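# Place the two closest-weight pistons into the steel tray

## Task

Of the five pistons, find the pair whose weights are nearest to each other and set both inside the steel parts tray. None of the remaining three may touch the tray or hang over its edge. The tray must end up lying flat on the bench. Everything must stay put on its own, not held by the robot. Finally open the grippers and pull the arms away.

## Robot and tools

Robot: two arms, left_arm and right_arm, mounted on opposite sides of one table. Each arm has six joints in this fixed order: waist, shoulder, elbow, wrist pitch, wrist yaw, wrist roll. It also has a parallel gripper. Wherever a list is given per joint, in commands or in results, use only this order.

Scene frame: the origin is the table centre and the table surface is at z = +0.020 m, with +z up. left_arm's base is on the +y side and right_arm's on the -y side. The names left and right do not refer to image sides. Gripper frame: the fingers point along the gripper's +x and close along its y. The reported end_effector_position is the point midway between the pads, about 3-4 cm behind the tips. At long reach it may be somewhat wrong.

Cameras: cam_left_wrist and cam_right_wrist, each 504x504, returned in that order. Both use wide lenses with strong radial distortion.

Tool execute_actions(actions): a list of actions run one after another. Each action is a list of up to 15 rows, one row per 1/30 s step. If there are fewer than 15 rows, the last row repeats to fill the 15 steps. Every row has exactly 14 numbers in [-1, 1], one list covering both arms: left waist, shoulder, elbow, wrist pitch, wrist yaw, wrist roll, left opening, then the same seven for right. Send all 14 even when only one arm moves.

The six joint values are offsets, scaled, from the arm's joint angles when that action began. They are not offsets from the previous row. For the first action of a call, the base is the last reported angles. A value of 1.0 equals 0.9615 rad for waist, shoulder and elbow, 1.713 for wrist pitch, 1.767 for wrist yaw and 1.728 for wrist roll, so 0 means hold.

The opening value is absolute. +1 is fully open (pad gap 0.088 m), and empty fingers close at about -0.80; values below that do nothing more. A full close needs about 0.5 s.

An empty list just returns state and images.

Joint ranges (rad): waist -3.054 to 3.054, shoulder 0 to 3.142, elbow 0 to 2.356, wrist pitch and wrist yaw -1.571 to 1.571, wrist roll -3.142 to 3.142. The true ends may differ by up to 0.010. An action asking any joint to go more than 0.010 rad beyond its range is rejected for both arms. If the first action of a call fails this, or any action is malformed, nothing runs. A joint pushed past its real end stops there, and the result may print joint sent to its limit. Missing that line does not prove there is more room.

Motion limits: per step, a joint's target may lead its measured angle by at most 0.211 rad (waist, shoulder, elbow), 0.213 (wrist pitch), 0.267 (wrist yaw) or 0.228 (wrist roll). Targets that would move the gripper more than 70 mm are also scaled back. Large offsets may therefore need several actions. Any part not reached within an action should be commanded again. Friction can leave joints short, especially when reaching far, so check Joint positions after moving.

Tool move(target, speed, blocking): target is one 14-number row in the same layout. Its joint values are offsets from the Joint positions in the latest result that showed them, not from where the arm is at the start. Finger values are sent immediately. All joints follow paths that finish together, so grippers travel on curves. The paths take 0.5 to 10 s and are cut off at 10 s. speed, in rad/s from 0.01 to 2 (default 0.5), caps the joint with the longest travel. Paths ignore obstacles and the other arm. Faster moves and targets set deeper past a contact press harder.

blocking=false returns after 0.5 s while motion continues. You must then call wait or stop before sending more rows or moves.

The result adds a move: line. It gives the ending (done, off_target, moving, held, fault) and limits=held or limits=none. It also names each arm's joint farthest from its target.

Tool wait(seconds 0-10): lets time pass while the last commands are held. It returns early when a running move ends. Tool stop(): brakes a running move; the arm needs room to slow, and the fingers keep moving. Tool zoom_image(camera, region=[x0,y0,x1,y1]) enlarges part of a camera's latest image, up to 504x504 pixels. Tool finished_scene(scene): ends the current scene (give its number) for good and reports success. Replying without a tool call ends everything.

Results: a state line per arm gives gripper position (m), quaternion wxyz and velocities in the scene frame. Joint positions and Joint velocities list the six joints (rad, rad/s) then the pad gap (m). Joint targets shows what the joints are being driven to now. grip_measured is the opening on the command scale; it can be off by about 1 mm. While squeezing a hard part it reads up to about 0.061 narrower than the pads really are. joint command not followed means a clearance check altered that arm's targets.

Gripping: to hold a part, command an opening about 0.07 under grip_measured; a smaller difference gives a lighter grip. Parts narrower than about 3 mm get less force. Pad force peaks at roughly 34-49 N, with a short spike on first contact. Expect occasional tugs on held parts or nudges to loose ones.

Hazards to avoid: dropping parts or pushing anything off the table, which counts as failure. Also avoid slams, hard pushes and arms striking each other. Contact torque reaching a joint's load limit freezes that arm for 10 s: waist 17.4, shoulder 21.6, elbow 21.5, wrist pitch 5.67, wrist yaw 5.65, wrist roll 5.3 N m, held weight included. Holding loads heats motors: a MOTOR HOT warning comes from 50 °C. At 95 °C the arm is held (OVER-TEMPERATURE FAULT) and may go limp if it does not cool. The robot holds its last command while you think, so do not leave it carrying a load during long pauses. Weights can be judged by lifting parts and watching effort or behaviour. Finish with grippers open and arms clear of the tray and pistons.

Each tool is called after "Emit:" by a JSON object that holds its "fn" and its "kwargs".

## Session

I'll start by checking the current state.

Emit:
{"fn": "execute_actions", "kwargs": {"actions": []}}

Scene clock: 0.00 s.
left_arm: end_effector_position=(+0.3685, +0.4243, +0.3172) grip_measured=+0.829 end_effector_quat_wxyz=(+0.741, -0.157, +0.614, -0.220) end_effector_velocity=(+0.000, +0.000, -0.001) end_effector_angular_velocity=(+0.008, -0.001, +0.004) | right_arm: end_effector_position=(-0.2983, -0.1984, +0.2842) grip_measured=+0.840 end_effector_quat_wxyz=(-0.109, -0.634, -0.098, +0.759) end_effector_velocity=(+0.002, -0.001, +0.000) end_effector_angular_velocity=(-0.012, -0.001, -0.009)
Joint names: [waist, shoulder, elbow, wrist pitch, wrist yaw, wrist roll]
Joint positions: left_arm=[ 1.848  1.598  1.424 -1.39   0.571  0.358  0.08 ] | right_arm=[ 0.681  1.971  2.027 -1.522 -0.144 -0.995  0.08 ]
Joint velocities: left_arm=[-0.002 -0.002 -0.002  0.007 -0.007 -0.007  0.   ] | right_arm=[-0.002 -0.002 -0.002 -0.007 -0.007  0.007  0.   ]
Motor temperatures (°C, as the motors report them): left_arm=[24 24 24 26 24 23] | right_arm=[25 22 24 25 25 24]
Heat: left arm: hottest wrist pitch 26 °C (+0.0 °C/min); right arm: hottest waist 25 °C (+0.0 °C/min).
Joint targets: left_arm=[1.848 1.598 1.424 -1.390 0.571 0.358] | right_arm=[0.681 1.971 2.027 -1.522 -0.144 -0.995]

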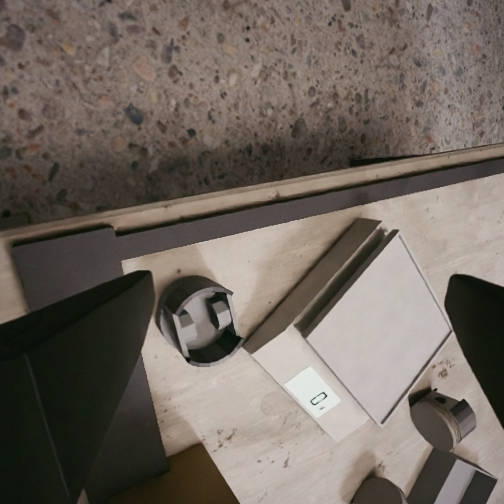

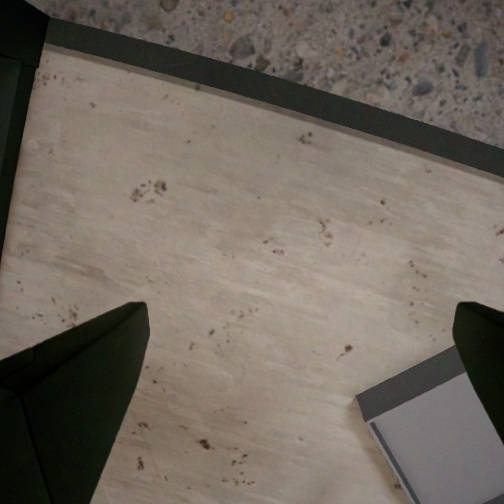

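Emit:
{"fn": "move", "kwargs": {"target": [-0.882,0,0,0,-0.323,-0.207,1, 0,0,0,0,0.0815,0.576,1], "speed": 0.8}}

Scene clock: 4.90 s.
left_arm: end_effector_position=(+0.3115, +0.2752, +0.2934) grip_measured=+0.989 end_effector_quat_wxyz=(+0.680, +0.201, +0.675, -0.204) end_effector_velocity=(-0.001, +0.004, +0.001) end_effector_angular_velocity=(+0.020, -0.010, +0.005) | right_arm: end_effector_position=(-0.2848, -0.1823, +0.2827) grip_measured=+1.000 end_effector_quat_wxyz=(+0.255, -0.628, +0.232, +0.698) end_effector_velocity=(-0.001, +0.001, -0.001) end_effector_angular_velocity=(-0.003, +0.006, +0.006)
Joint names: [waist, shoulder, elbow, wrist pitch, wrist yaw, wrist roll]
Joint positions: left_arm=[ 1.003  1.598  1.424 -1.39   0.003  0.004  0.087] | right_arm=[ 0.681  1.971  2.027 -1.522 -0.004 -0.003  0.088]
Joint velocities: left_arm=[-0.002 -0.007 -0.002 -0.007 -0.022 -0.007  0.   ] | right_arm=[-0.002  0.002 -0.002  0.007 -0.007 -0.007  0.   ]
Motor temperatures (°C, as the motors report them): left_arm=[24 25 25 26 24 23] | right_arm=[25 24 24 26 25 24]
Heat: left arm: hottest wrist pitch 26 °C (+0.0 °C/min); right arm: hottest wrist pitch 26 °C (+0.0 °C/min).
Joint targets: left_arm=[1.000 1.598 1.424 -1.390 0.000 0.001] | right_arm=[0.681 1.971 2.027 -1.522 0.000 0.001]
move: done; limits=none; left_arm: farthest joint: the wrist roll, 0.004 radians from its target (0.358 radians at the start); right_arm: farthest joint: the wrist yaw, 0.004 radians from its target (0.144 radians at the start)

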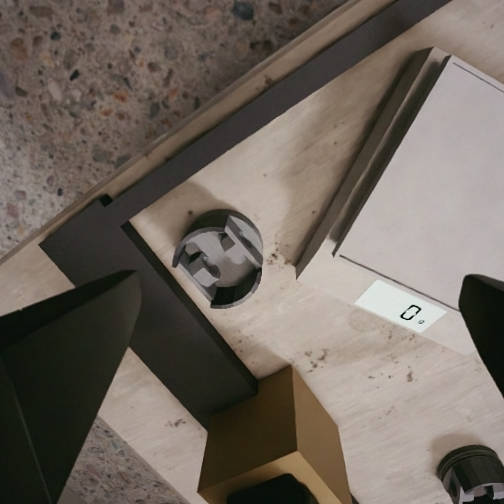

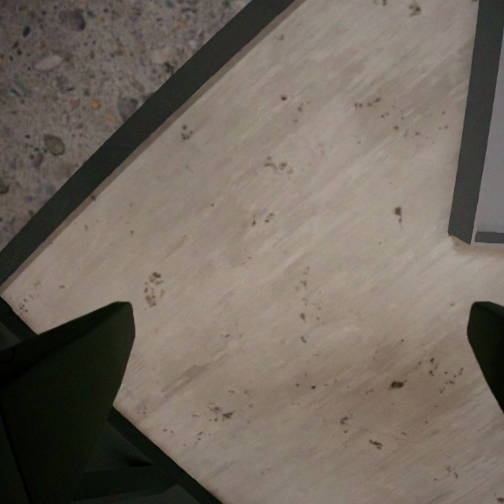

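Emit:
{"fn": "move", "kwargs": {"target": [-0.52,-0.414,0.183,0,0,0,1, -0.906,-0.802,-0.444,0.071,0,0,1], "speed": 0.8}}

Scene clock: 8.83 s.
left_arm: end_effector_position=(+0.1940, +0.2116, +0.4412) grip_measured=+0.989 end_effector_quat_wxyz=(+0.752, +0.247, +0.413, -0.450) end_effector_velocity=(+0.001, -0.000, +0.001) end_effector_angular_velocity=(-0.005, -0.005, +0.008) | right_arm: end_effector_position=(+0.0101, -0.1874, +0.3976) grip_measured=+1.000 end_effector_quat_wxyz=(+0.621, -0.338, +0.339, +0.621) end_effector_velocity=(+0.001, -0.002, -0.003) end_effector_angular_velocity=(-0.012, -0.006, +0.015)
Joint names: [waist, shoulder, elbow, wrist pitch, wrist yaw, wrist roll]
Joint positions: left_arm=[ 0.507  1.203  1.59  -1.39   0.003  0.004  0.087] | right_arm=[-0.186  1.207  1.61  -1.402 -0.004 -0.002  0.088]
Joint velocities: left_arm=[-0.002 -0.002 -0.002  0.007 -0.007 -0.007 -0.   ] | right_arm=[-0.007 -0.002 -0.007 -0.007 -0.007 -0.022  0.   ]
Motor temperatures (°C, as the motors report them): left_arm=[24 25 25 26 24 23] | right_arm=[25 25 25 26 25 24]
Heat: left arm: hottest wrist pitch 26 °C (+0.0 °C/min); right arm: hottest wrist pitch 26 °C (+6.8 °C/min).
Joint targets: left_arm=[0.504 1.200 1.600 -1.390 0.004 0.004] | right_arm=[-0.190 1.200 1.600 -1.400 -0.004 -0.003]
move: done; limits=none; left_arm: farthest joint: the elbow, 0.010 radians from its target (0.176 radians at the start); right_arm: farthest joint: the elbow, 0.010 radians from its target (0.427 radians at the start)

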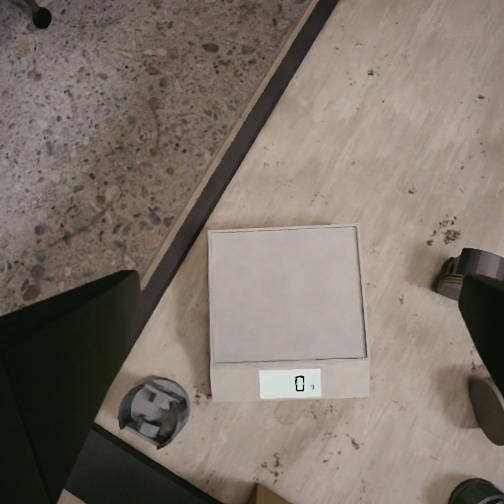

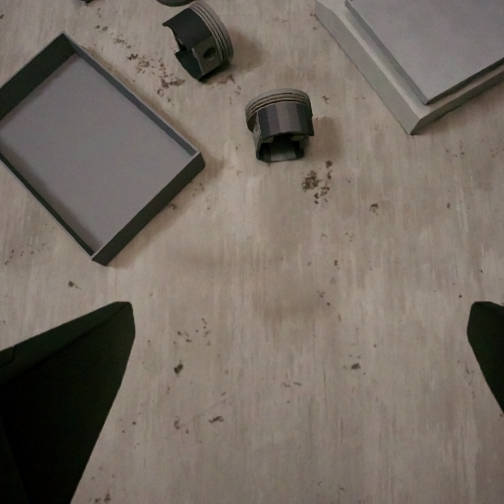

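Emit:
{"fn": "move", "kwargs": {"target": [-0.55,0,0,0,0,0,1, 0,0,0,0.25,0,0,1], "speed": 0.8}}

Scene clock: 10.77 s.
left_arm: end_effector_position=(+0.0693, +0.1821, +0.4412) grip_measured=+0.989 end_effector_quat_wxyz=(+0.609, +0.345, +0.335, -0.630) end_effector_velocity=(-0.001, -0.001, +0.002) end_effector_angular_velocity=(-0.012, -0.002, +0.003) | right_arm: end_effector_position=(+0.0105, -0.1221, +0.4629) grip_measured=+1.000 end_effector_quat_wxyz=(+0.678, -0.200, +0.200, +0.678) end_effector_velocity=(+0.002, -0.000, -0.003) end_effector_angular_velocity=(-0.012, +0.002, -0.013)
Joint names: [waist, shoulder, elbow, wrist pitch, wrist yaw, wrist roll]
Joint positions: left_arm=[-0.019  1.203  1.59  -1.39   0.003  0.004  0.087] | right_arm=[-0.186  1.207  1.61  -0.976 -0.004 -0.002  0.088]
Joint velocities: left_arm=[-0.007 -0.002  0.002  0.007 -0.007 -0.007 -0.   ] | right_arm=[-0.002  0.002 -0.002 -0.007  0.007  0.007  0.   ]
Motor temperatures (°C, as the motors report them): left_arm=[24 25 25 27 24 23] | right_arm=[25 25 25 26 25 24]
Heat: left arm: hottest wrist pitch 27 °C (+5.6 °C/min); right arm: hottest wrist pitch 26 °C (+5.6 °C/min).
Joint targets: left_arm=[-0.022 1.203 1.590 -1.390 0.003 0.004] | right_arm=[-0.186 1.207 1.610 -0.974 -0.004 -0.002]
move: done; limits=none; left_arm: farthest joint: the waist, 0.003 radians from its target (0.528 radians at the start); right_arm: farthest joint: the wrist pitch, 0.002 radians from its target (0.428 radians at the start)

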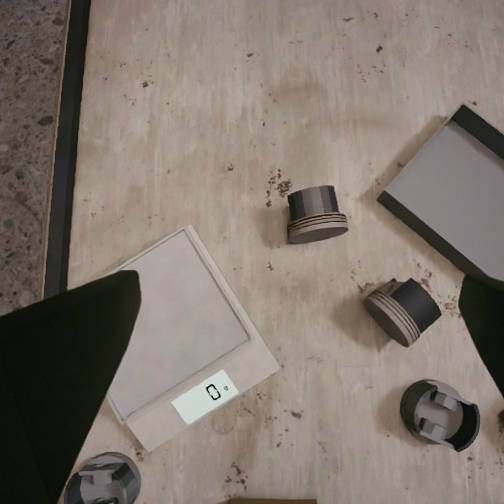

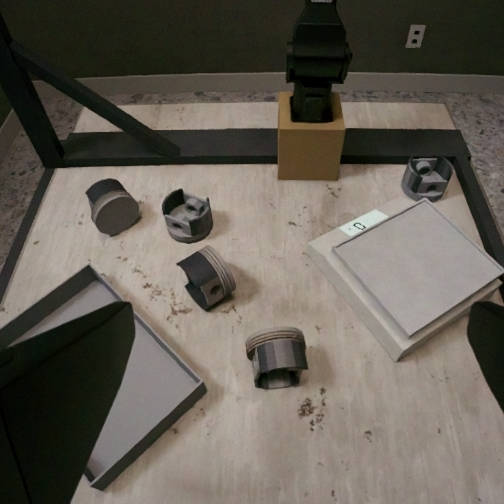

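Emit:
{"fn": "zoom_image", "kwargs": {"camera": "cam_left_wrist", "region": [260, 160, 504, 470]}}

Emit:
{"fn": "zoom_image", "kwargs": {"camera": "cam_right_wrist", "region": [60, 140, 504, 400]}}

Region (260, 160, 504, 470) of cam_left_wrist's 504x504 image, scaled by 1.626, with more detail than that image has; it fills the left 397 columns of this view, and the rest is white.

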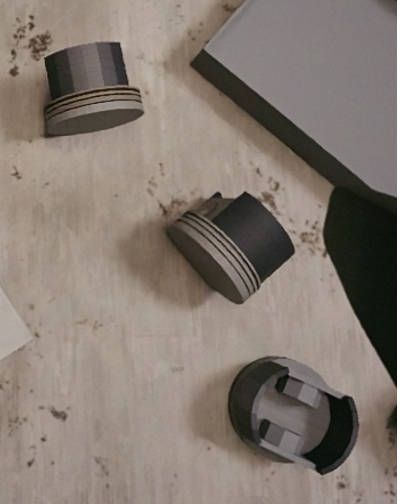

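Region (60, 140, 504, 400) of cam_right_wrist's 504x504 image, scaled by 1.135, with more detail than that image has; it fills the top 295 rows of this view, and the rest is white.

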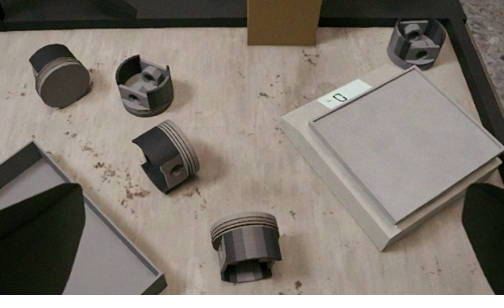

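Emit:
{"fn": "move", "kwargs": {"target": [-0.14,0.82,-0.056,0.16,0,0,1, 0,0,0,0,0,0,1], "speed": 0.8}}

Scene clock: 19.60 s.
left_arm: end_effector_position=(+0.0163, +0.0579, +0.2050) grip_measured=+0.989 end_effector_quat_wxyz=(+0.459, +0.535, +0.455, -0.544) end_effector_velocity=(-0.003, +0.003, +0.000) end_effector_angular_velocity=(+0.009, +0.006, +0.015) | right_arm: end_effector_position=(+0.0105, -0.1221, +0.4629) grip_measured=+1.000 end_effector_quat_wxyz=(+0.678, -0.200, +0.200, +0.678) end_effector_velocity=(-0.000, -0.003, -0.004) end_effector_angular_velocity=(-0.022, +0.010, -0.000)
Joint names: [waist, shoulder, elbow, wrist pitch, wrist yaw, wrist roll]
Joint positions: left_arm=[-0.151  1.982  1.543 -1.119  0.003  0.004  0.087] | right_arm=[-0.186  1.207  1.61  -0.976 -0.004 -0.002  0.088]
Joint velocities: left_arm=[-0.007 -0.002 -0.002 -0.007  0.007 -0.022 -0.   ] | right_arm=[-0.002 -0.002 -0.002 -0.022 -0.007  0.007  0.   ]
Motor temperatures (°C, as the motors report them): left_arm=[24 25 26 27 24 23] | right_arm=[25 25 26 27 25 24]
Heat: left arm: hottest wrist pitch 27 °C (+3.1 °C/min); right arm: hottest wrist pitch 27 °C (+6.1 °C/min).
Joint targets: left_arm=[-0.154 1.991 1.536 -1.116 0.003 0.004] | right_arm=[-0.186 1.207 1.610 -0.976 -0.004 -0.002]
move: done; limits=none; left_arm: farthest joint: the shoulder, 0.010 radians from its target (0.789 radians at the start); right_arm: farthest joint: the waist, 0.000 radians from its target (0.000 radians at the start)

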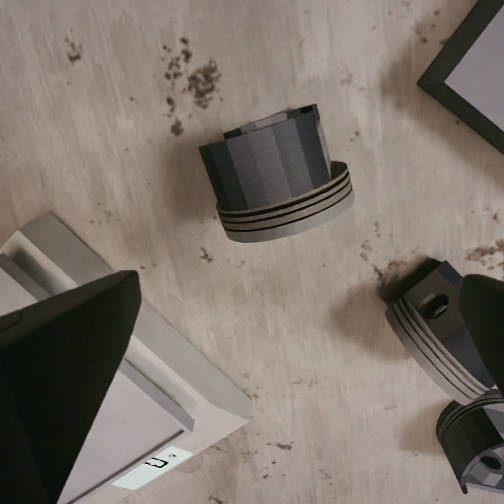

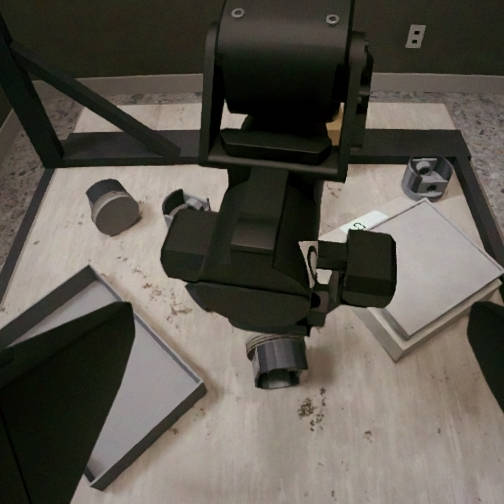

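Emit:
{"fn": "move", "kwargs": {"target": [0.016,0.181,-0.069,0.124,0,0.733,1, 0,0,0,0,0,0,1], "speed": 1.0}}

Scene clock: 22.83 s.
left_arm: end_effector_position=(+0.0181, +0.0380, +0.1321) grip_measured=+0.989 end_effector_quat_wxyz=(+0.056, +0.703, +0.054, -0.706) end_effector_velocity=(+0.001, +0.003, -0.001) end_effector_angular_velocity=(+0.011, -0.009, +0.005) | right_arm: end_effector_position=(+0.0105, -0.1221, +0.4629) grip_measured=+1.000 end_effector_quat_wxyz=(+0.678, -0.200, +0.200, +0.678) end_effector_velocity=(-0.000, -0.001, -0.002) end_effector_angular_velocity=(-0.007, +0.010, -0.000)
Joint names: [waist, shoulder, elbow, wrist pitch, wrist yaw, wrist roll]
Joint positions: left_arm=[-0.138  2.145  1.488 -0.91   0.003  1.267  0.087] | right_arm=[-0.186  1.207  1.61  -0.976 -0.004 -0.002  0.088]
Joint velocities: left_arm=[-0.002  0.002 -0.002 -0.007 -0.007 -0.007 -0.   ] | right_arm=[-0.002 -0.002 -0.002 -0.007 -0.007  0.007  0.   ]
Motor temperatures (°C, as the motors report them): left_arm=[24 26 26 27 24 23] | right_arm=[25 25 27 28 25 24]
Heat: left arm: hottest wrist pitch 27 °C (+2.6 °C/min); right arm: hottest wrist pitch 28 °C (+7.9 °C/min).
Joint targets: left_arm=[-0.136 2.156 1.477 -0.907 0.003 1.271] | right_arm=[-0.186 1.207 1.610 -0.976 -0.004 -0.002]
move: off_target (left_arm); limits=none; left_arm: farthest joint: the elbow, 0.012 radians from its target (0.066 radians at the start); right_arm: farthest joint: the waist, 0.000 radians from its target (0.000 radians at the start)

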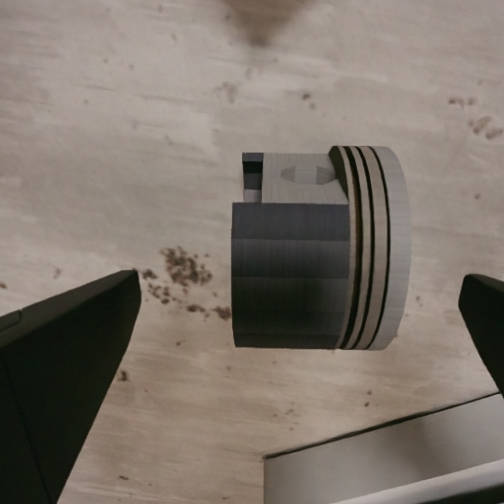

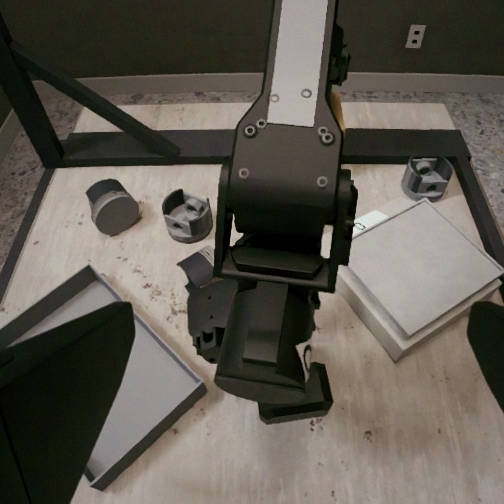

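Emit:
{"fn": "move", "kwargs": {"target": [0,0.1,-0.108,0.103,0,0,1, 0,0,0,0,0,0,1], "speed": 0.3}}

Scene clock: 24.47 s.
left_arm: end_effector_position=(+0.0188, +0.0427, +0.0793) grip_measured=+0.989 end_effector_quat_wxyz=(+0.054, +0.704, +0.056, -0.706) end_effector_velocity=(-0.001, +0.002, +0.000) end_effector_angular_velocity=(+0.006, -0.008, -0.015) | right_arm: end_effector_position=(+0.0105, -0.1221, +0.4629) grip_measured=+1.000 end_effector_quat_wxyz=(+0.678, -0.200, +0.200, +0.678) end_effector_velocity=(-0.000, -0.002, +0.000) end_effector_angular_velocity=(-0.002, -0.014, +0.016)
Joint names: [waist, shoulder, elbow, wrist pitch, wrist yaw, wrist roll]
Joint positions: left_arm=[-0.138  2.232  1.395 -0.736  0.003  1.268  0.087] | right_arm=[-0.186  1.207  1.61  -0.976 -0.004 -0.002  0.088]
Joint velocities: left_arm=[-0.007 -0.002 -0.002 -0.007 -0.007  0.007  0.   ] | right_arm=[-0.002 -0.002  0.002 -0.007 -0.007 -0.022  0.   ]
Motor temperatures (°C, as the motors report them): left_arm=[24 27 26 27 24 23] | right_arm=[25 25 27 28 25 24]
Heat: left arm: hottest shoulder 27 °C (+2.5 °C/min); right arm: hottest wrist pitch 28 °C (+7.4 °C/min).
Joint targets: left_arm=[-0.138 2.242 1.384 -0.733 0.003 1.267] | right_arm=[-0.186 1.207 1.610 -0.976 -0.004 -0.002]
move: off_target (left_arm); limits=none; left_arm: farthest joint: the elbow, 0.011 radians from its target (0.104 radians at the start); right_arm: farthest joint: the waist, 0.000 radians from its target (0.000 radians at the start)

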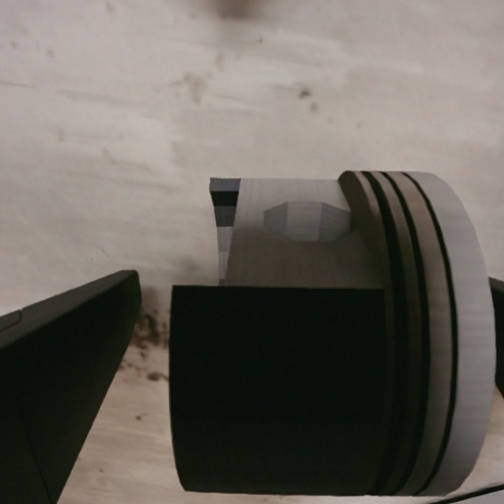

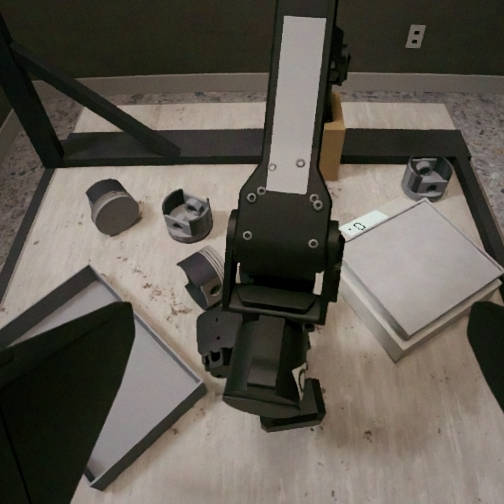

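Emit:
{"fn": "execute_actions", "kwargs": {"actions": [[[0,0,0,0,0,0,0.9,0,0,0,0,0,0,1],[0,0,0,0,0,0,0.8,0,0,0,0,0,0,1],[0,0,0,0,0,0,0.7,0,0,0,0,0,0,1],[0,0,0,0,0,0,0.62,0,0,0,0,0,0,1],[0,0,0,0,0,0,0.56,0,0,0,0,0,0,1],[0,0,0,0,0,0,0.5,0,0,0,0,0,0,1],[0,0,0,0,0,0,0.46,0,0,0,0,0,0,1],[0,0,0,0,0,0,0.42,0,0,0,0,0,0,1],[0,0,0,0,0,0,0.38,0,0,0,0,0,0,1],[0,0,0,0,0,0,0.35,0,0,0,0,0,0,1],[0,0,0,0,0,0,0.32,0,0,0,0,0,0,1],[0,0,0,0,0,0,0.29,0,0,0,0,0,0,1],[0,0,0,0,0,0,0.26,0,0,0,0,0,0,1],[0,0,0,0,0,0,0.23,0,0,0,0,0,0,1],[0,0,0,0,0,0,0.2,0,0,0,0,0,0,1]],[[0,0,0,0,0,0,0.2,0,0,0,0,0,0,1]]]}}

Scene clock: 26.17 s.
left_arm: end_effector_position=(+0.0188, +0.0427, +0.0793) grip_measured=+0.204 end_effector_quat_wxyz=(+0.054, +0.704, +0.056, -0.706) end_effector_velocity=(+0.001, +0.005, -0.002) end_effector_angular_velocity=(+0.016, -0.010, +0.020) | right_arm: end_effector_position=(+0.0105, -0.1221, +0.4629) grip_measured=+1.000 end_effector_quat_wxyz=(+0.678, -0.200, +0.200, +0.678) end_effector_velocity=(-0.000, -0.003, -0.006) end_effector_angular_velocity=(-0.027, +0.010, -0.000)
Joint names: [waist, shoulder, elbow, wrist pitch, wrist yaw, wrist roll]
Joint positions: left_arm=[-0.138  2.232  1.395 -0.736  0.003  1.268  0.049] | right_arm=[-0.186  1.207  1.61  -0.976 -0.004 -0.002  0.088]
Joint velocities: left_arm=[-0.002  0.002 -0.007 -0.007 -0.007 -0.022 -0.001] | right_arm=[-0.002 -0.002 -0.007 -0.022 -0.007  0.007  0.   ]
Motor temperatures (°C, as the motors report them): left_arm=[24 27 26 27 24 23] | right_arm=[25 25 27 28 25 24]
Heat: left arm: hottest shoulder 27 °C (+2.3 °C/min); right arm: hottest wrist pitch 28 °C (+6.9 °C/min).
Joint targets: left_arm=[-0.138 2.232 1.395 -0.736 0.003 1.268] | right_arm=[-0.186 1.207 1.610 -0.976 -0.004 -0.002]

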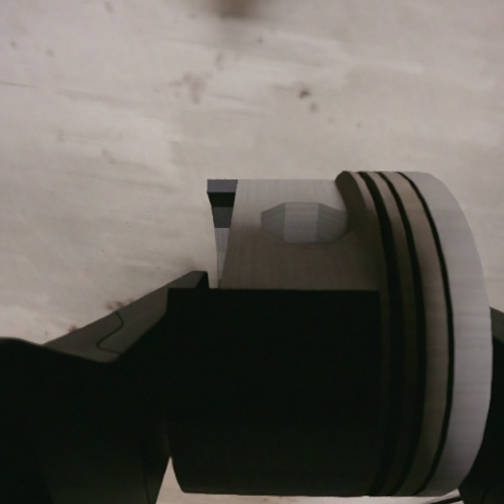

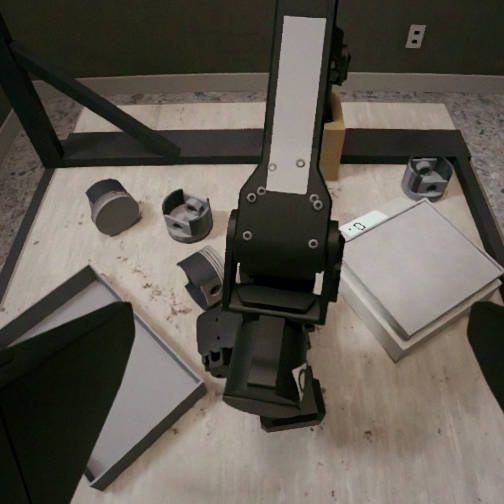

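Emit:
{"fn": "execute_actions", "kwargs": {"actions": [[[0,0,0,0,0,0,0.17,0,0,0,0,0,0,1],[0,0,0,0,0,0,0.14,0,0,0,0,0,0,1],[0,0,0,0,0,0,0.11,0,0,0,0,0,0,1],[0,0,0,0,0,0,0.08,0,0,0,0,0,0,1],[0,0,0,0,0,0,0.05,0,0,0,0,0,0,1]]]}}

Scene clock: 26.90 s.
left_arm: end_effector_position=(+0.0189, +0.0428, +0.0793) grip_measured=+0.058 end_effector_quat_wxyz=(+0.053, +0.704, +0.056, -0.706) end_effector_velocity=(+0.001, +0.003, -0.001) end_effector_angular_velocity=(+0.009, -0.024, -0.015) | right_arm: end_effector_position=(+0.0105, -0.1221, +0.4629) grip_measured=+1.000 end_effector_quat_wxyz=(+0.678, -0.200, +0.200, +0.678) end_effector_velocity=(+0.001, -0.003, -0.006) end_effector_angular_velocity=(-0.027, -0.002, +0.003)
Joint names: [waist, shoulder, elbow, wrist pitch, wrist yaw, wrist roll]
Joint positions: left_arm=[-0.138  2.232  1.395 -0.737  0.003  1.268  0.042] | right_arm=[-0.186  1.207  1.61  -0.976 -0.004 -0.002  0.088]
Joint velocities: left_arm=[-0.007  0.002 -0.002 -0.007 -0.022  0.007 -0.001] | right_arm=[-0.007 -0.002 -0.007 -0.022 -0.007 -0.007  0.   ]
Motor temperatures (°C, as the motors report them): left_arm=[24 27 26 27 24 23] | right_arm=[25 25 27 28 25 24]
Heat: left arm: hottest shoulder 27 °C (+2.2 °C/min); right arm: hottest wrist pitch 28 °C (+6.7 °C/min).
Joint targets: left_arm=[-0.138 2.232 1.395 -0.736 0.003 1.268] | right_arm=[-0.186 1.207 1.610 -0.976 -0.004 -0.002]

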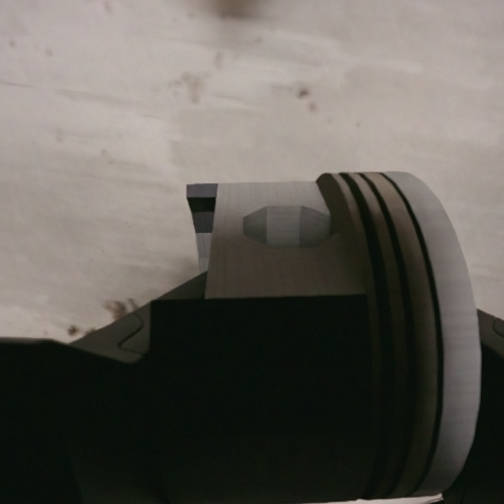

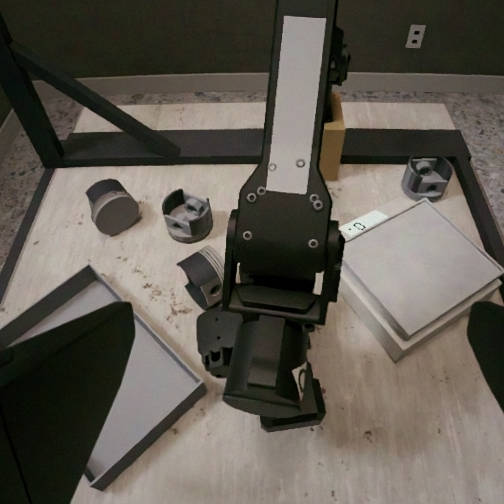

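Emit:
{"fn": "execute_actions", "kwargs": {"actions": [[[0,0,0,0,0,0,0.2,0,0,0,0,0,0,1],[0,0,0,0,0,0,0.35,0,0,0,0,0,0,1],[0,0,0,0,0,0,0.5,0,0,0,0,0,0,1]],[[0,-0.01,0.01,-0.008,0,0,0.5,0,0,0,0,0,0,1],[0,-0.02,0.02,-0.016,0,0,0.5,0,0,0,0,0,0,1],[0,-0.03,0.028,-0.024,0,0,0.5,0,0,0,0,0,0,1],[0,-0.04,0.036,-0.032,0,0,0.5,0,0,0,0,0,0,1],[0,-0.05,0.043,-0.041,0,0,0.5,0,0,0,0,0,0,1]]]}}

Scene clock: 28.30 s.
left_arm: end_effector_position=(+0.0185, +0.0402, +0.1012) grip_measured=+0.497 end_effector_quat_wxyz=(+0.056, +0.704, +0.054, -0.706) end_effector_velocity=(+0.004, +0.011, +0.000) end_effector_angular_velocity=(+0.050, -0.015, +0.010) | right_arm: end_effector_position=(+0.0105, -0.1221, +0.4629) grip_measured=+1.000 end_effector_quat_wxyz=(+0.678, -0.200, +0.200, +0.678) end_effector_velocity=(-0.003, -0.001, -0.002) end_effector_angular_velocity=(-0.007, +0.006, +0.020)
Joint names: [waist, shoulder, elbow, wrist pitch, wrist yaw, wrist roll]
Joint positions: left_arm=[-0.138  2.192  1.428 -0.803  0.003  1.268  0.063] | right_arm=[-0.186  1.207  1.61  -0.976 -0.004 -0.002  0.088]
Joint velocities: left_arm=[ 0.002 -0.002 -0.002 -0.051 -0.007 -0.007 -0.   ] | right_arm=[-0.002 -0.002 -0.002 -0.007 -0.022 -0.007  0.   ]
Motor temperatures (°C, as the motors report them): left_arm=[24 28 26 27 24 23] | right_arm=[25 25 27 28 25 24]
Heat: left arm: hottest shoulder 28 °C (+4.2 °C/min); right arm: hottest wrist pitch 28 °C (+6.4 °C/min).
Joint targets: left_arm=[-0.138 2.184 1.436 -0.807 0.003 1.268] | right_arm=[-0.186 1.207 1.610 -0.976 -0.004 -0.002]

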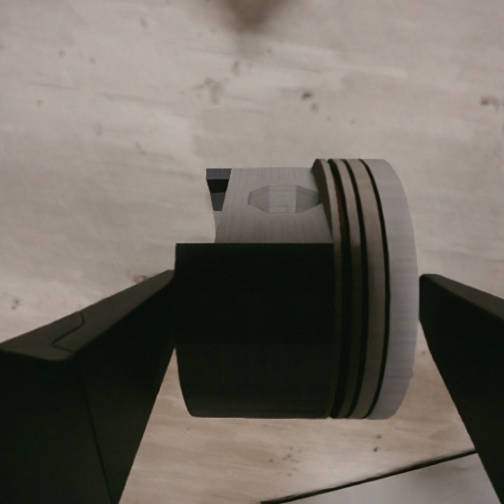

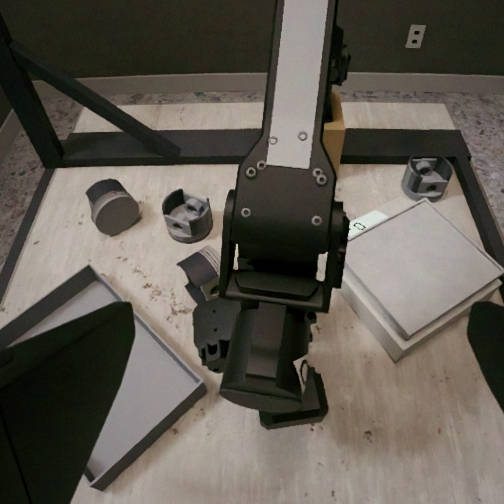

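Emit:
{"fn": "execute_actions", "kwargs": {"actions": [[[0,0,0,0,0,0,0.45,0,0,0,0,0,0,1],[0,0,0,0,0,0,0.4,0,0,0,0,0,0,1],[0,0,0,0,0,0,0.36,0,0,0,0,0,0,1],[0,0,0,0,0,0,0.32,0,0,0,0,0,0,1],[0,0,0,0,0,0,0.28,0,0,0,0,0,0,1],[0,0,0,0,0,0,0.25,0,0,0,0,0,0,1],[0,0,0,0,0,0,0.22,0,0,0,0,0,0,1],[0,0,0,0,0,0,0.19,0,0,0,0,0,0,1],[0,0,0,0,0,0,0.16,0,0,0,0,0,0,1],[0,0,0,0,0,0,0.13,0,0,0,0,0,0,1],[0,0,0,0,0,0,0.1,0,0,0,0,0,0,1]],[[0,0,0,0,0,0,0.1,0,0,0,0,0,0,1]]]}}

Scene clock: 29.77 s.
left_arm: end_effector_position=(+0.0185, +0.0406, +0.1012) grip_measured=+0.130 end_effector_quat_wxyz=(+0.055, +0.704, +0.055, -0.706) end_effector_velocity=(+0.003, +0.004, -0.003) end_effector_angular_velocity=(+0.014, -0.024, +0.005) | right_arm: end_effector_position=(+0.0105, -0.1221, +0.4629) grip_measured=+1.000 end_effector_quat_wxyz=(+0.678, -0.200, +0.200, +0.678) end_effector_velocity=(-0.003, +0.000, +0.001) end_effector_angular_velocity=(+0.007, +0.006, +0.020)
Joint names: [waist, shoulder, elbow, wrist pitch, wrist yaw, wrist roll]
Joint positions: left_arm=[-0.138  2.192  1.428 -0.805  0.003  1.268  0.045] | right_arm=[-0.186  1.207  1.61  -0.976 -0.004 -0.002  0.088]
Joint velocities: left_arm=[-0.002  0.002 -0.007 -0.007 -0.022 -0.007 -0.   ] | right_arm=[-0.002 -0.002 -0.002  0.007 -0.022 -0.007  0.   ]
Motor temperatures (°C, as the motors report them): left_arm=[24 28 26 27 24 23] | right_arm=[25 25 27 28 25 24]
Heat: left arm: hottest shoulder 28 °C (+4.0 °C/min); right arm: hottest wrist pitch 28 °C (+6.0 °C/min).
Joint targets: left_arm=[-0.138 2.192 1.428 -0.805 0.003 1.268] | right_arm=[-0.186 1.207 1.610 -0.976 -0.004 -0.002]

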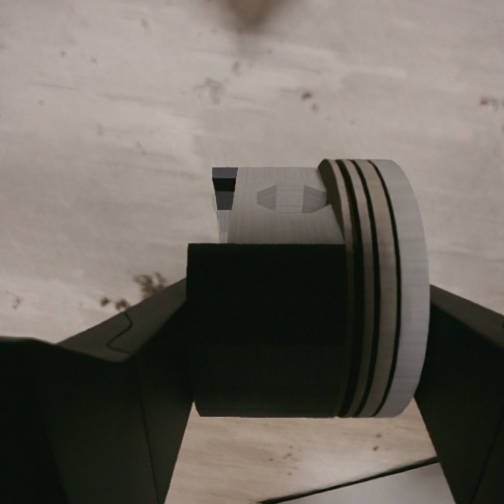

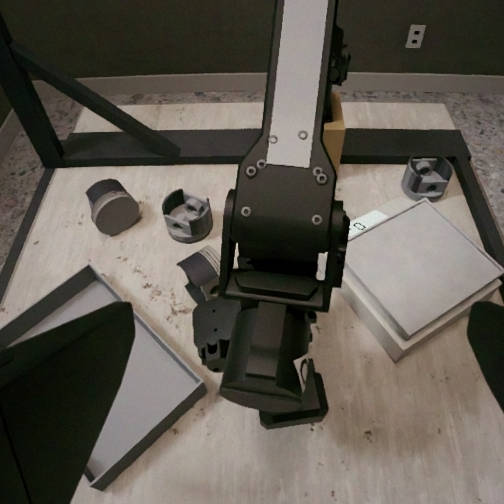

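Emit:
{"fn": "move", "kwargs": {"target": [0,-0.13,0.21,-0.182,0,0,0.02, 0,0,0,0,0,0,1], "speed": 0.4}}

Emit:
{"fn": "move", "kwargs": {"target": [0.614,-0.406,-0.54,0.075,0,-0.733,0.02, 0,0,0,0,0,0,1], "speed": 0.8}}

Scene clock: 34.87 s.
left_arm: end_effector_position=(+0.0185, +0.0403, +0.1867) grip_measured=+0.130 end_effector_quat_wxyz=(+0.052, +0.704, +0.058, -0.705) end_effector_velocity=(-0.001, +0.007, -0.001) end_effector_angular_velocity=(+0.026, -0.011, +0.015) | right_arm: end_effector_position=(+0.0105, -0.1221, +0.4629) grip_measured=+1.000 end_effector_quat_wxyz=(+0.678, -0.200, +0.200, +0.678) end_effector_velocity=(-0.000, -0.001, -0.002) end_effector_angular_velocity=(-0.007, -0.002, +0.008)
Joint names: [waist, shoulder, elbow, wrist pitch, wrist yaw, wrist roll]
Joint positions: left_arm=[-0.138  2.08   1.614 -1.113  0.003  1.268  0.045] | right_arm=[-0.186  1.207  1.61  -0.976 -0.004 -0.002  0.088]
Joint velocities: left_arm=[-0.007 -0.002 -0.007 -0.022 -0.007 -0.022 -0.001] | right_arm=[-0.002 -0.002 -0.002 -0.007 -0.007 -0.007  0.   ]
Motor temperatures (°C, as the motors report them): left_arm=[24 30 27 27 24 23] | right_arm=[25 25 28 29 25 24]
Heat: left arm: hottest shoulder 30 °C (+6.9 °C/min); right arm: hottest wrist pitch 29 °C (+6.9 °C/min).
Joint targets: left_arm=[-0.138 2.066 1.629 -1.117 0.003 1.268] | right_arm=[-0.186 1.207 1.610 -0.976 -0.004 -0.002]
move: off_target (left_arm); limits=none; left_arm: farthest joint: the elbow, 0.016 radians from its target (0.202 radians at the start); right_arm: farthest joint: the waist, 0.000 radians from its target (0.000 radians at the start)

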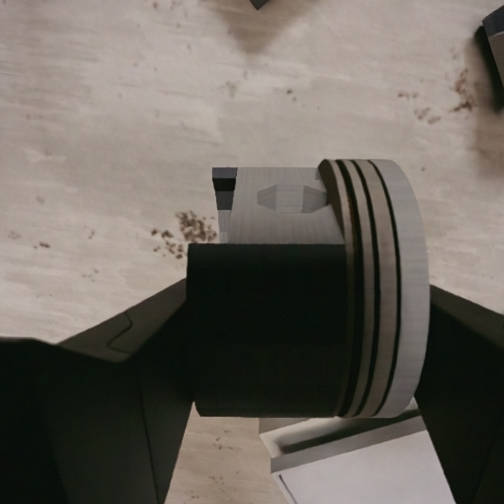

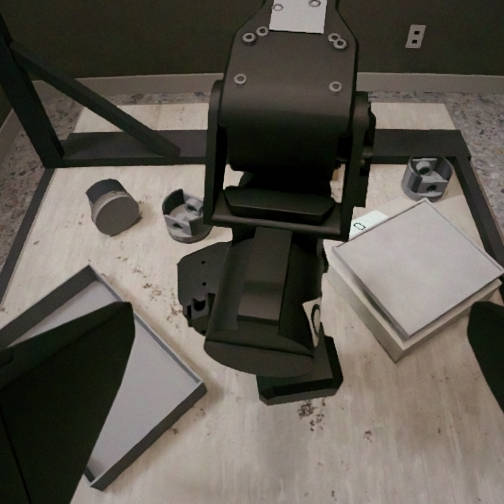

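Scene clock: 37.17 s.
left_arm: end_effector_position=(+0.1986, +0.1682, +0.1858) grip_measured=+0.130 end_effector_quat_wxyz=(+0.591, +0.382, +0.601, -0.378) end_effector_velocity=(-0.004, +0.005, +0.000) end_effector_angular_velocity=(+0.017, +0.016, +0.005) | right_arm: end_effector_position=(+0.0105, -0.1221, +0.4629) grip_measured=+1.000 end_effector_quat_wxyz=(+0.678, -0.200, +0.200, +0.678) end_effector_velocity=(+0.002, -0.001, -0.002) end_effector_angular_velocity=(-0.007, -0.010, -0.005)
Joint names: [waist, shoulder, elbow, wrist pitch, wrist yaw, wrist roll]
Joint positions: left_arm=[ 0.449  1.703  1.104 -0.988  0.003  0.004  0.045] | right_arm=[-0.186  1.207  1.61  -0.976 -0.004 -0.002  0.088]
Joint velocities: left_arm=[-0.002 -0.007 -0.007 -0.022  0.007 -0.007  0.   ] | right_arm=[-0.002 -0.002 -0.002 -0.007  0.007 -0.007  0.   ]
Motor temperatures (°C, as the motors report them): left_arm=[24 30 27 27 24 23] | right_arm=[25 25 28 29 25 24]
Heat: left arm: hottest shoulder 30 °C (+6.5 °C/min); right arm: hottest wrist pitch 29 °C (+6.5 °C/min).
Joint targets: left_arm=[0.452 1.690 1.095 -0.985 0.003 0.001] | right_arm=[-0.186 1.207 1.610 -0.976 -0.004 -0.002]
move: off_target (left_arm); limits=none; left_arm: farthest joint: the shoulder, 0.013 radians from its target (0.390 radians at the start); right_arm: farthest joint: the waist, 0.000 radians from its target (0.000 radians at the start)

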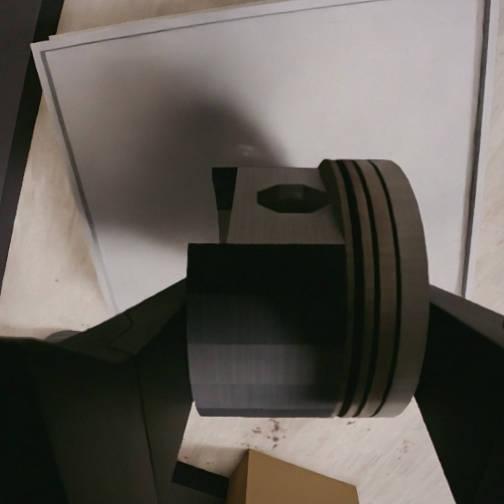

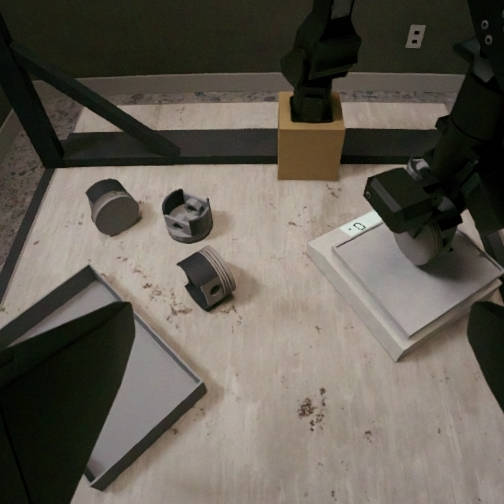

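Emit:
{"fn": "move", "kwargs": {"target": [0,0.06,-0.108,0.097,0,0,0.02, 0,0,0,0,0,0,1], "speed": 0.15}}

Scene clock: 39.10 s.
left_arm: end_effector_position=(+0.1991, +0.1675, +0.1531) grip_measured=+0.077 end_effector_quat_wxyz=(+0.595, +0.380, +0.598, -0.380) end_effector_velocity=(-0.001, +0.000, -0.001) end_effector_angular_velocity=(+0.001, -0.008, +0.015) | right_arm: end_effector_position=(+0.0105, -0.1221, +0.4629) grip_measured=+1.000 end_effector_quat_wxyz=(+0.678, -0.200, +0.200, +0.678) end_effector_velocity=(-0.003, -0.001, -0.002) end_effector_angular_velocity=(-0.007, +0.018, +0.012)
Joint names: [waist, shoulder, elbow, wrist pitch, wrist yaw, wrist roll]
Joint positions: left_arm=[ 0.449  1.748  1.015 -0.84   0.003  0.004  0.043] | right_arm=[-0.186  1.207  1.61  -0.976 -0.004 -0.002  0.088]
Joint velocities: left_arm=[-0.007 -0.002 -0.007  0.007 -0.007 -0.022  0.   ] | right_arm=[-0.002 -0.002 -0.002 -0.007 -0.022  0.007  0.   ]
Motor temperatures (°C, as the motors report them): left_arm=[24 30 26 27 24 23] | right_arm=[25 25 28 29 25 24]
Heat: left arm: hottest shoulder 30 °C (+6.1 °C/min); right arm: hottest wrist pitch 29 °C (+6.1 °C/min).
Joint targets: left_arm=[0.449 1.760 1.000 -0.821 0.003 0.004] | right_arm=[-0.186 1.207 1.610 -0.976 -0.004 -0.002]
move: off_target (left_arm); limits=none; left_arm: farthest joint: the wrist pitch, 0.018 radians from its target (0.166 radians at the start); right_arm: farthest joint: the waist, 0.000 radians from its target (0.000 radians at the start)

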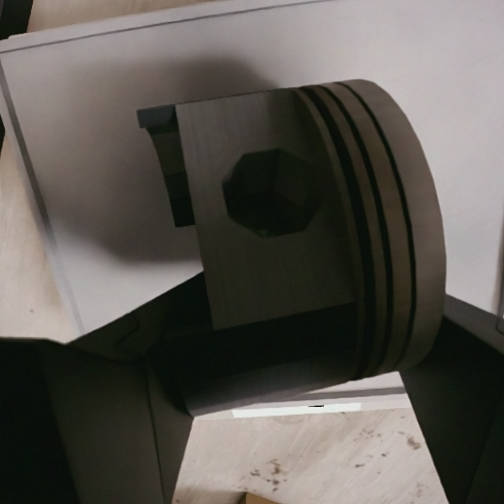

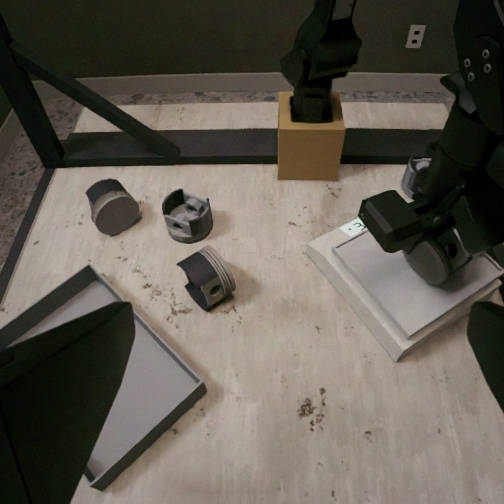

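Emit:
{"fn": "execute_actions", "kwargs": {"actions": [[[0,0,0,0,0,0,0.12,0,0,0,0,0,0,1],[0,0,0,0,0,0,0.2,0,0,0,0,0,0,1],[0,0,0,0,0,0,0.3,0,0,0,0,0,0,1],[0,0,0,0,0,0,0.4,0,0,0,0,0,0,1],[0,0,0,0,0,0,0.5,0,0,0,0,0,0,1],[0,0,0,0,0,0,0.6,0,0,0,0,0,0,1],[0,0,0,0,0,0,0.7,0,0,0,0,0,0,1]],[[0,0,0,0,0,0,0.7,0,0,0,0,0,0,1]]]}}

Scene clock: 40.57 s.
left_arm: end_effector_position=(+0.1993, +0.1670, +0.1533) grip_measured=+0.697 end_effector_quat_wxyz=(+0.596, +0.379, +0.597, -0.381) end_effector_velocity=(-0.002, -0.002, +0.000) end_effector_angular_velocity=(-0.003, -0.010, -0.005) | right_arm: end_effector_position=(+0.0105, -0.1221, +0.4629) grip_measured=+1.000 end_effector_quat_wxyz=(+0.678, -0.200, +0.200, +0.678) end_effector_velocity=(+0.002, -0.003, -0.004) end_effector_angular_velocity=(-0.022, -0.010, -0.005)
Joint names: [waist, shoulder, elbow, wrist pitch, wrist yaw, wrist roll]
Joint positions: left_arm=[ 0.449  1.747  1.014 -0.837  0.003  0.004  0.073] | right_arm=[-0.186  1.207  1.61  -0.976 -0.004 -0.002  0.088]
Joint velocities: left_arm=[-0.012 -0.002 -0.002  0.007 -0.007 -0.007  0.   ] | right_arm=[-0.002 -0.002 -0.002 -0.022  0.007 -0.007  0.   ]
Motor temperatures (°C, as the motors report them): left_arm=[24 30 27 27 24 23] | right_arm=[25 25 28 29 25 24]
Heat: left arm: hottest shoulder 30 °C (+5.9 °C/min); right arm: hottest wrist pitch 29 °C (+5.9 °C/min).
Joint targets: left_arm=[0.449 1.747 1.014 -0.837 0.003 0.004] | right_arm=[-0.186 1.207 1.610 -0.976 -0.004 -0.002]

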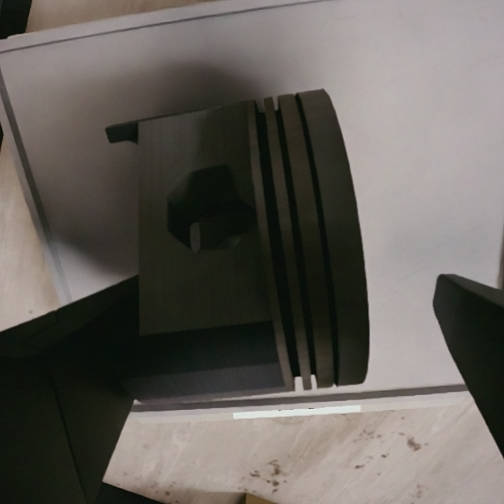

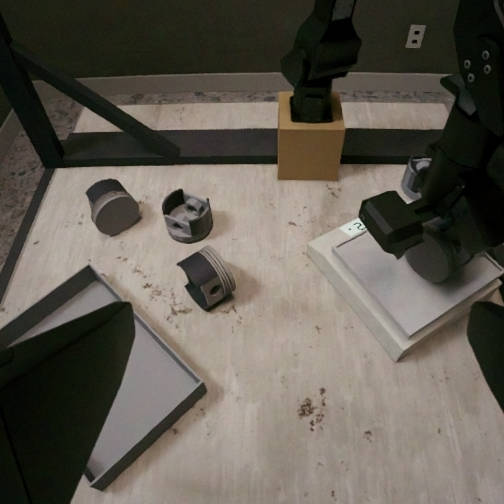

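Emit:
{"fn": "execute_actions", "kwargs": {"actions": [[[0,0,0,0,0,0,0.8,0,0,0,0,0,0,1],[0,0,0,0,0,0,0.9,0,0,0,0,0,0,1],[0,0,0,0,0,0,1,0,0,0,0,0,0,1]]]}}

Scene clock: 42.63 s.
left_arm: end_effector_position=(+0.1993, +0.1670, +0.1533) grip_measured=+0.985 end_effector_quat_wxyz=(+0.596, +0.379, +0.597, -0.381) end_effector_velocity=(-0.001, +0.002, +0.000) end_effector_angular_velocity=(+0.010, -0.003, +0.005) | right_arm: end_effector_position=(+0.0105, -0.1221, +0.4629) grip_measured=+1.000 end_effector_quat_wxyz=(+0.678, -0.200, +0.200, +0.678) end_effector_velocity=(+0.002, -0.003, -0.000) end_effector_angular_velocity=(-0.002, -0.022, +0.003)
Joint names: [waist, shoulder, elbow, wrist pitch, wrist yaw, wrist roll]
Joint positions: left_arm=[ 0.449  1.747  1.014 -0.837  0.003  0.004  0.087] | right_arm=[-0.186  1.207  1.61  -0.976 -0.004 -0.002  0.088]
Joint velocities: left_arm=[-0.002 -0.002 -0.002 -0.007 -0.007 -0.007  0.002] | right_arm=[-0.002 -0.007 -0.002 -0.007  0.007 -0.022  0.   ]
Motor temperatures (°C, as the motors report them): left_arm=[24 30 27 27 24 23] | right_arm=[25 25 29 30 25 24]
Heat: left arm: hottest shoulder 30 °C (+5.6 °C/min); right arm: hottest wrist pitch 30 °C (+7.0 °C/min).
Joint targets: left_arm=[0.449 1.747 1.014 -0.837 0.003 0.004] | right_arm=[-0.186 1.207 1.610 -0.976 -0.004 -0.002]

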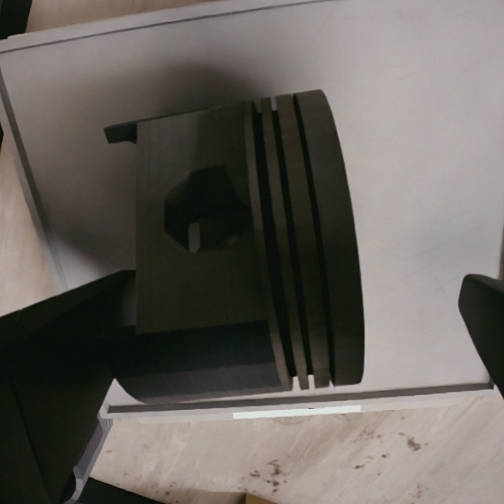

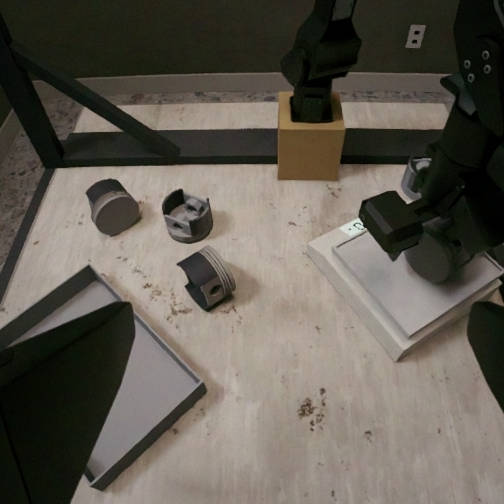

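Emit:
{"fn": "move", "kwargs": {"target": [0.045,0,0,0,0,0,1, 0.4,0,0,0,0.33,0,1], "speed": 0.8}}

Scene clock: 44.93 s.
left_arm: end_effector_position=(+0.2098, +0.1722, +0.1533) grip_measured=+0.989 end_effector_quat_wxyz=(+0.604, +0.367, +0.604, -0.369) end_effector_velocity=(-0.001, +0.002, +0.001) end_effector_angular_velocity=(+0.006, -0.005, +0.020) | right_arm: end_effector_position=(-0.0212, -0.1328, +0.4760) grip_measured=+1.000 end_effector_quat_wxyz=(+0.742, -0.270, +0.085, +0.608) end_effector_velocity=(-0.002, +0.000, +0.001) end_effector_angular_velocity=(-0.000, -0.012, +0.019)
Joint names: [waist, shoulder, elbow, wrist pitch, wrist yaw, wrist roll]
Joint positions: left_arm=[ 0.49   1.747  1.014 -0.837  0.003  0.004  0.087] | right_arm=[ 0.195  1.207  1.61  -0.976  0.575 -0.002  0.088]
Joint velocities: left_arm=[-0.002 -0.007 -0.002 -0.007 -0.007 -0.022 -0.   ] | right_arm=[ 0.002 -0.002 -0.002  0.007 -0.007 -0.022  0.   ]
Motor temperatures (°C, as the motors report them): left_arm=[24 30 27 27 24 23] | right_arm=[25 25 29 30 25 24]
Heat: left arm: hottest shoulder 30 °C (+5.3 °C/min); right arm: hottest wrist pitch 30 °C (+6.7 °C/min).
Joint targets: left_arm=[0.492 1.747 1.014 -0.837 0.003 0.004] | right_arm=[0.198 1.207 1.610 -0.976 0.579 -0.002]
move: done; limits=none; left_arm: farthest joint: the waist, 0.003 radians from its target (0.043 radians at the start); right_arm: farthest joint: the waist, 0.004 radians from its target (0.385 radians at the start)

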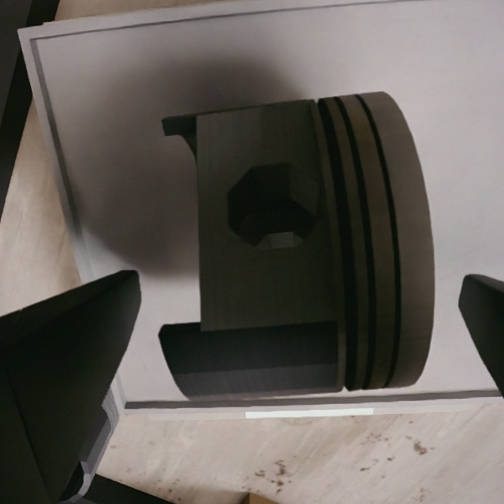

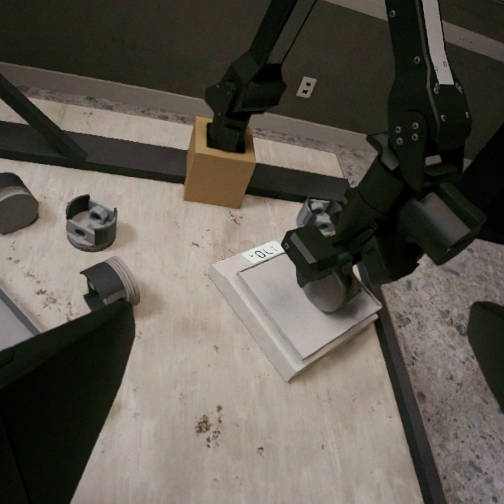

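Emit:
{"fn": "zoom_image", "kwargs": {"camera": "cam_right_wrist", "region": [225, 225, 305, 285]}}

Region (225, 225, 305, 285) of cam_right_wrist's 504x504 image, scaled by 6.300, with more detail than that image has; it fills the top 378 rows of this view, and the rest is white.

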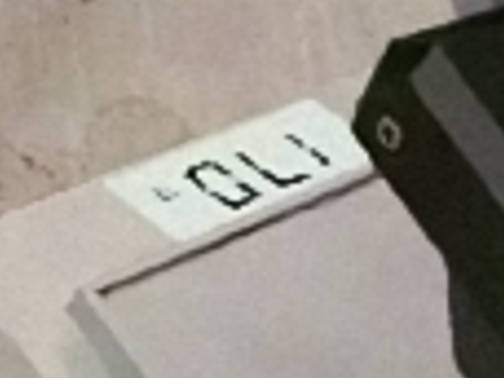

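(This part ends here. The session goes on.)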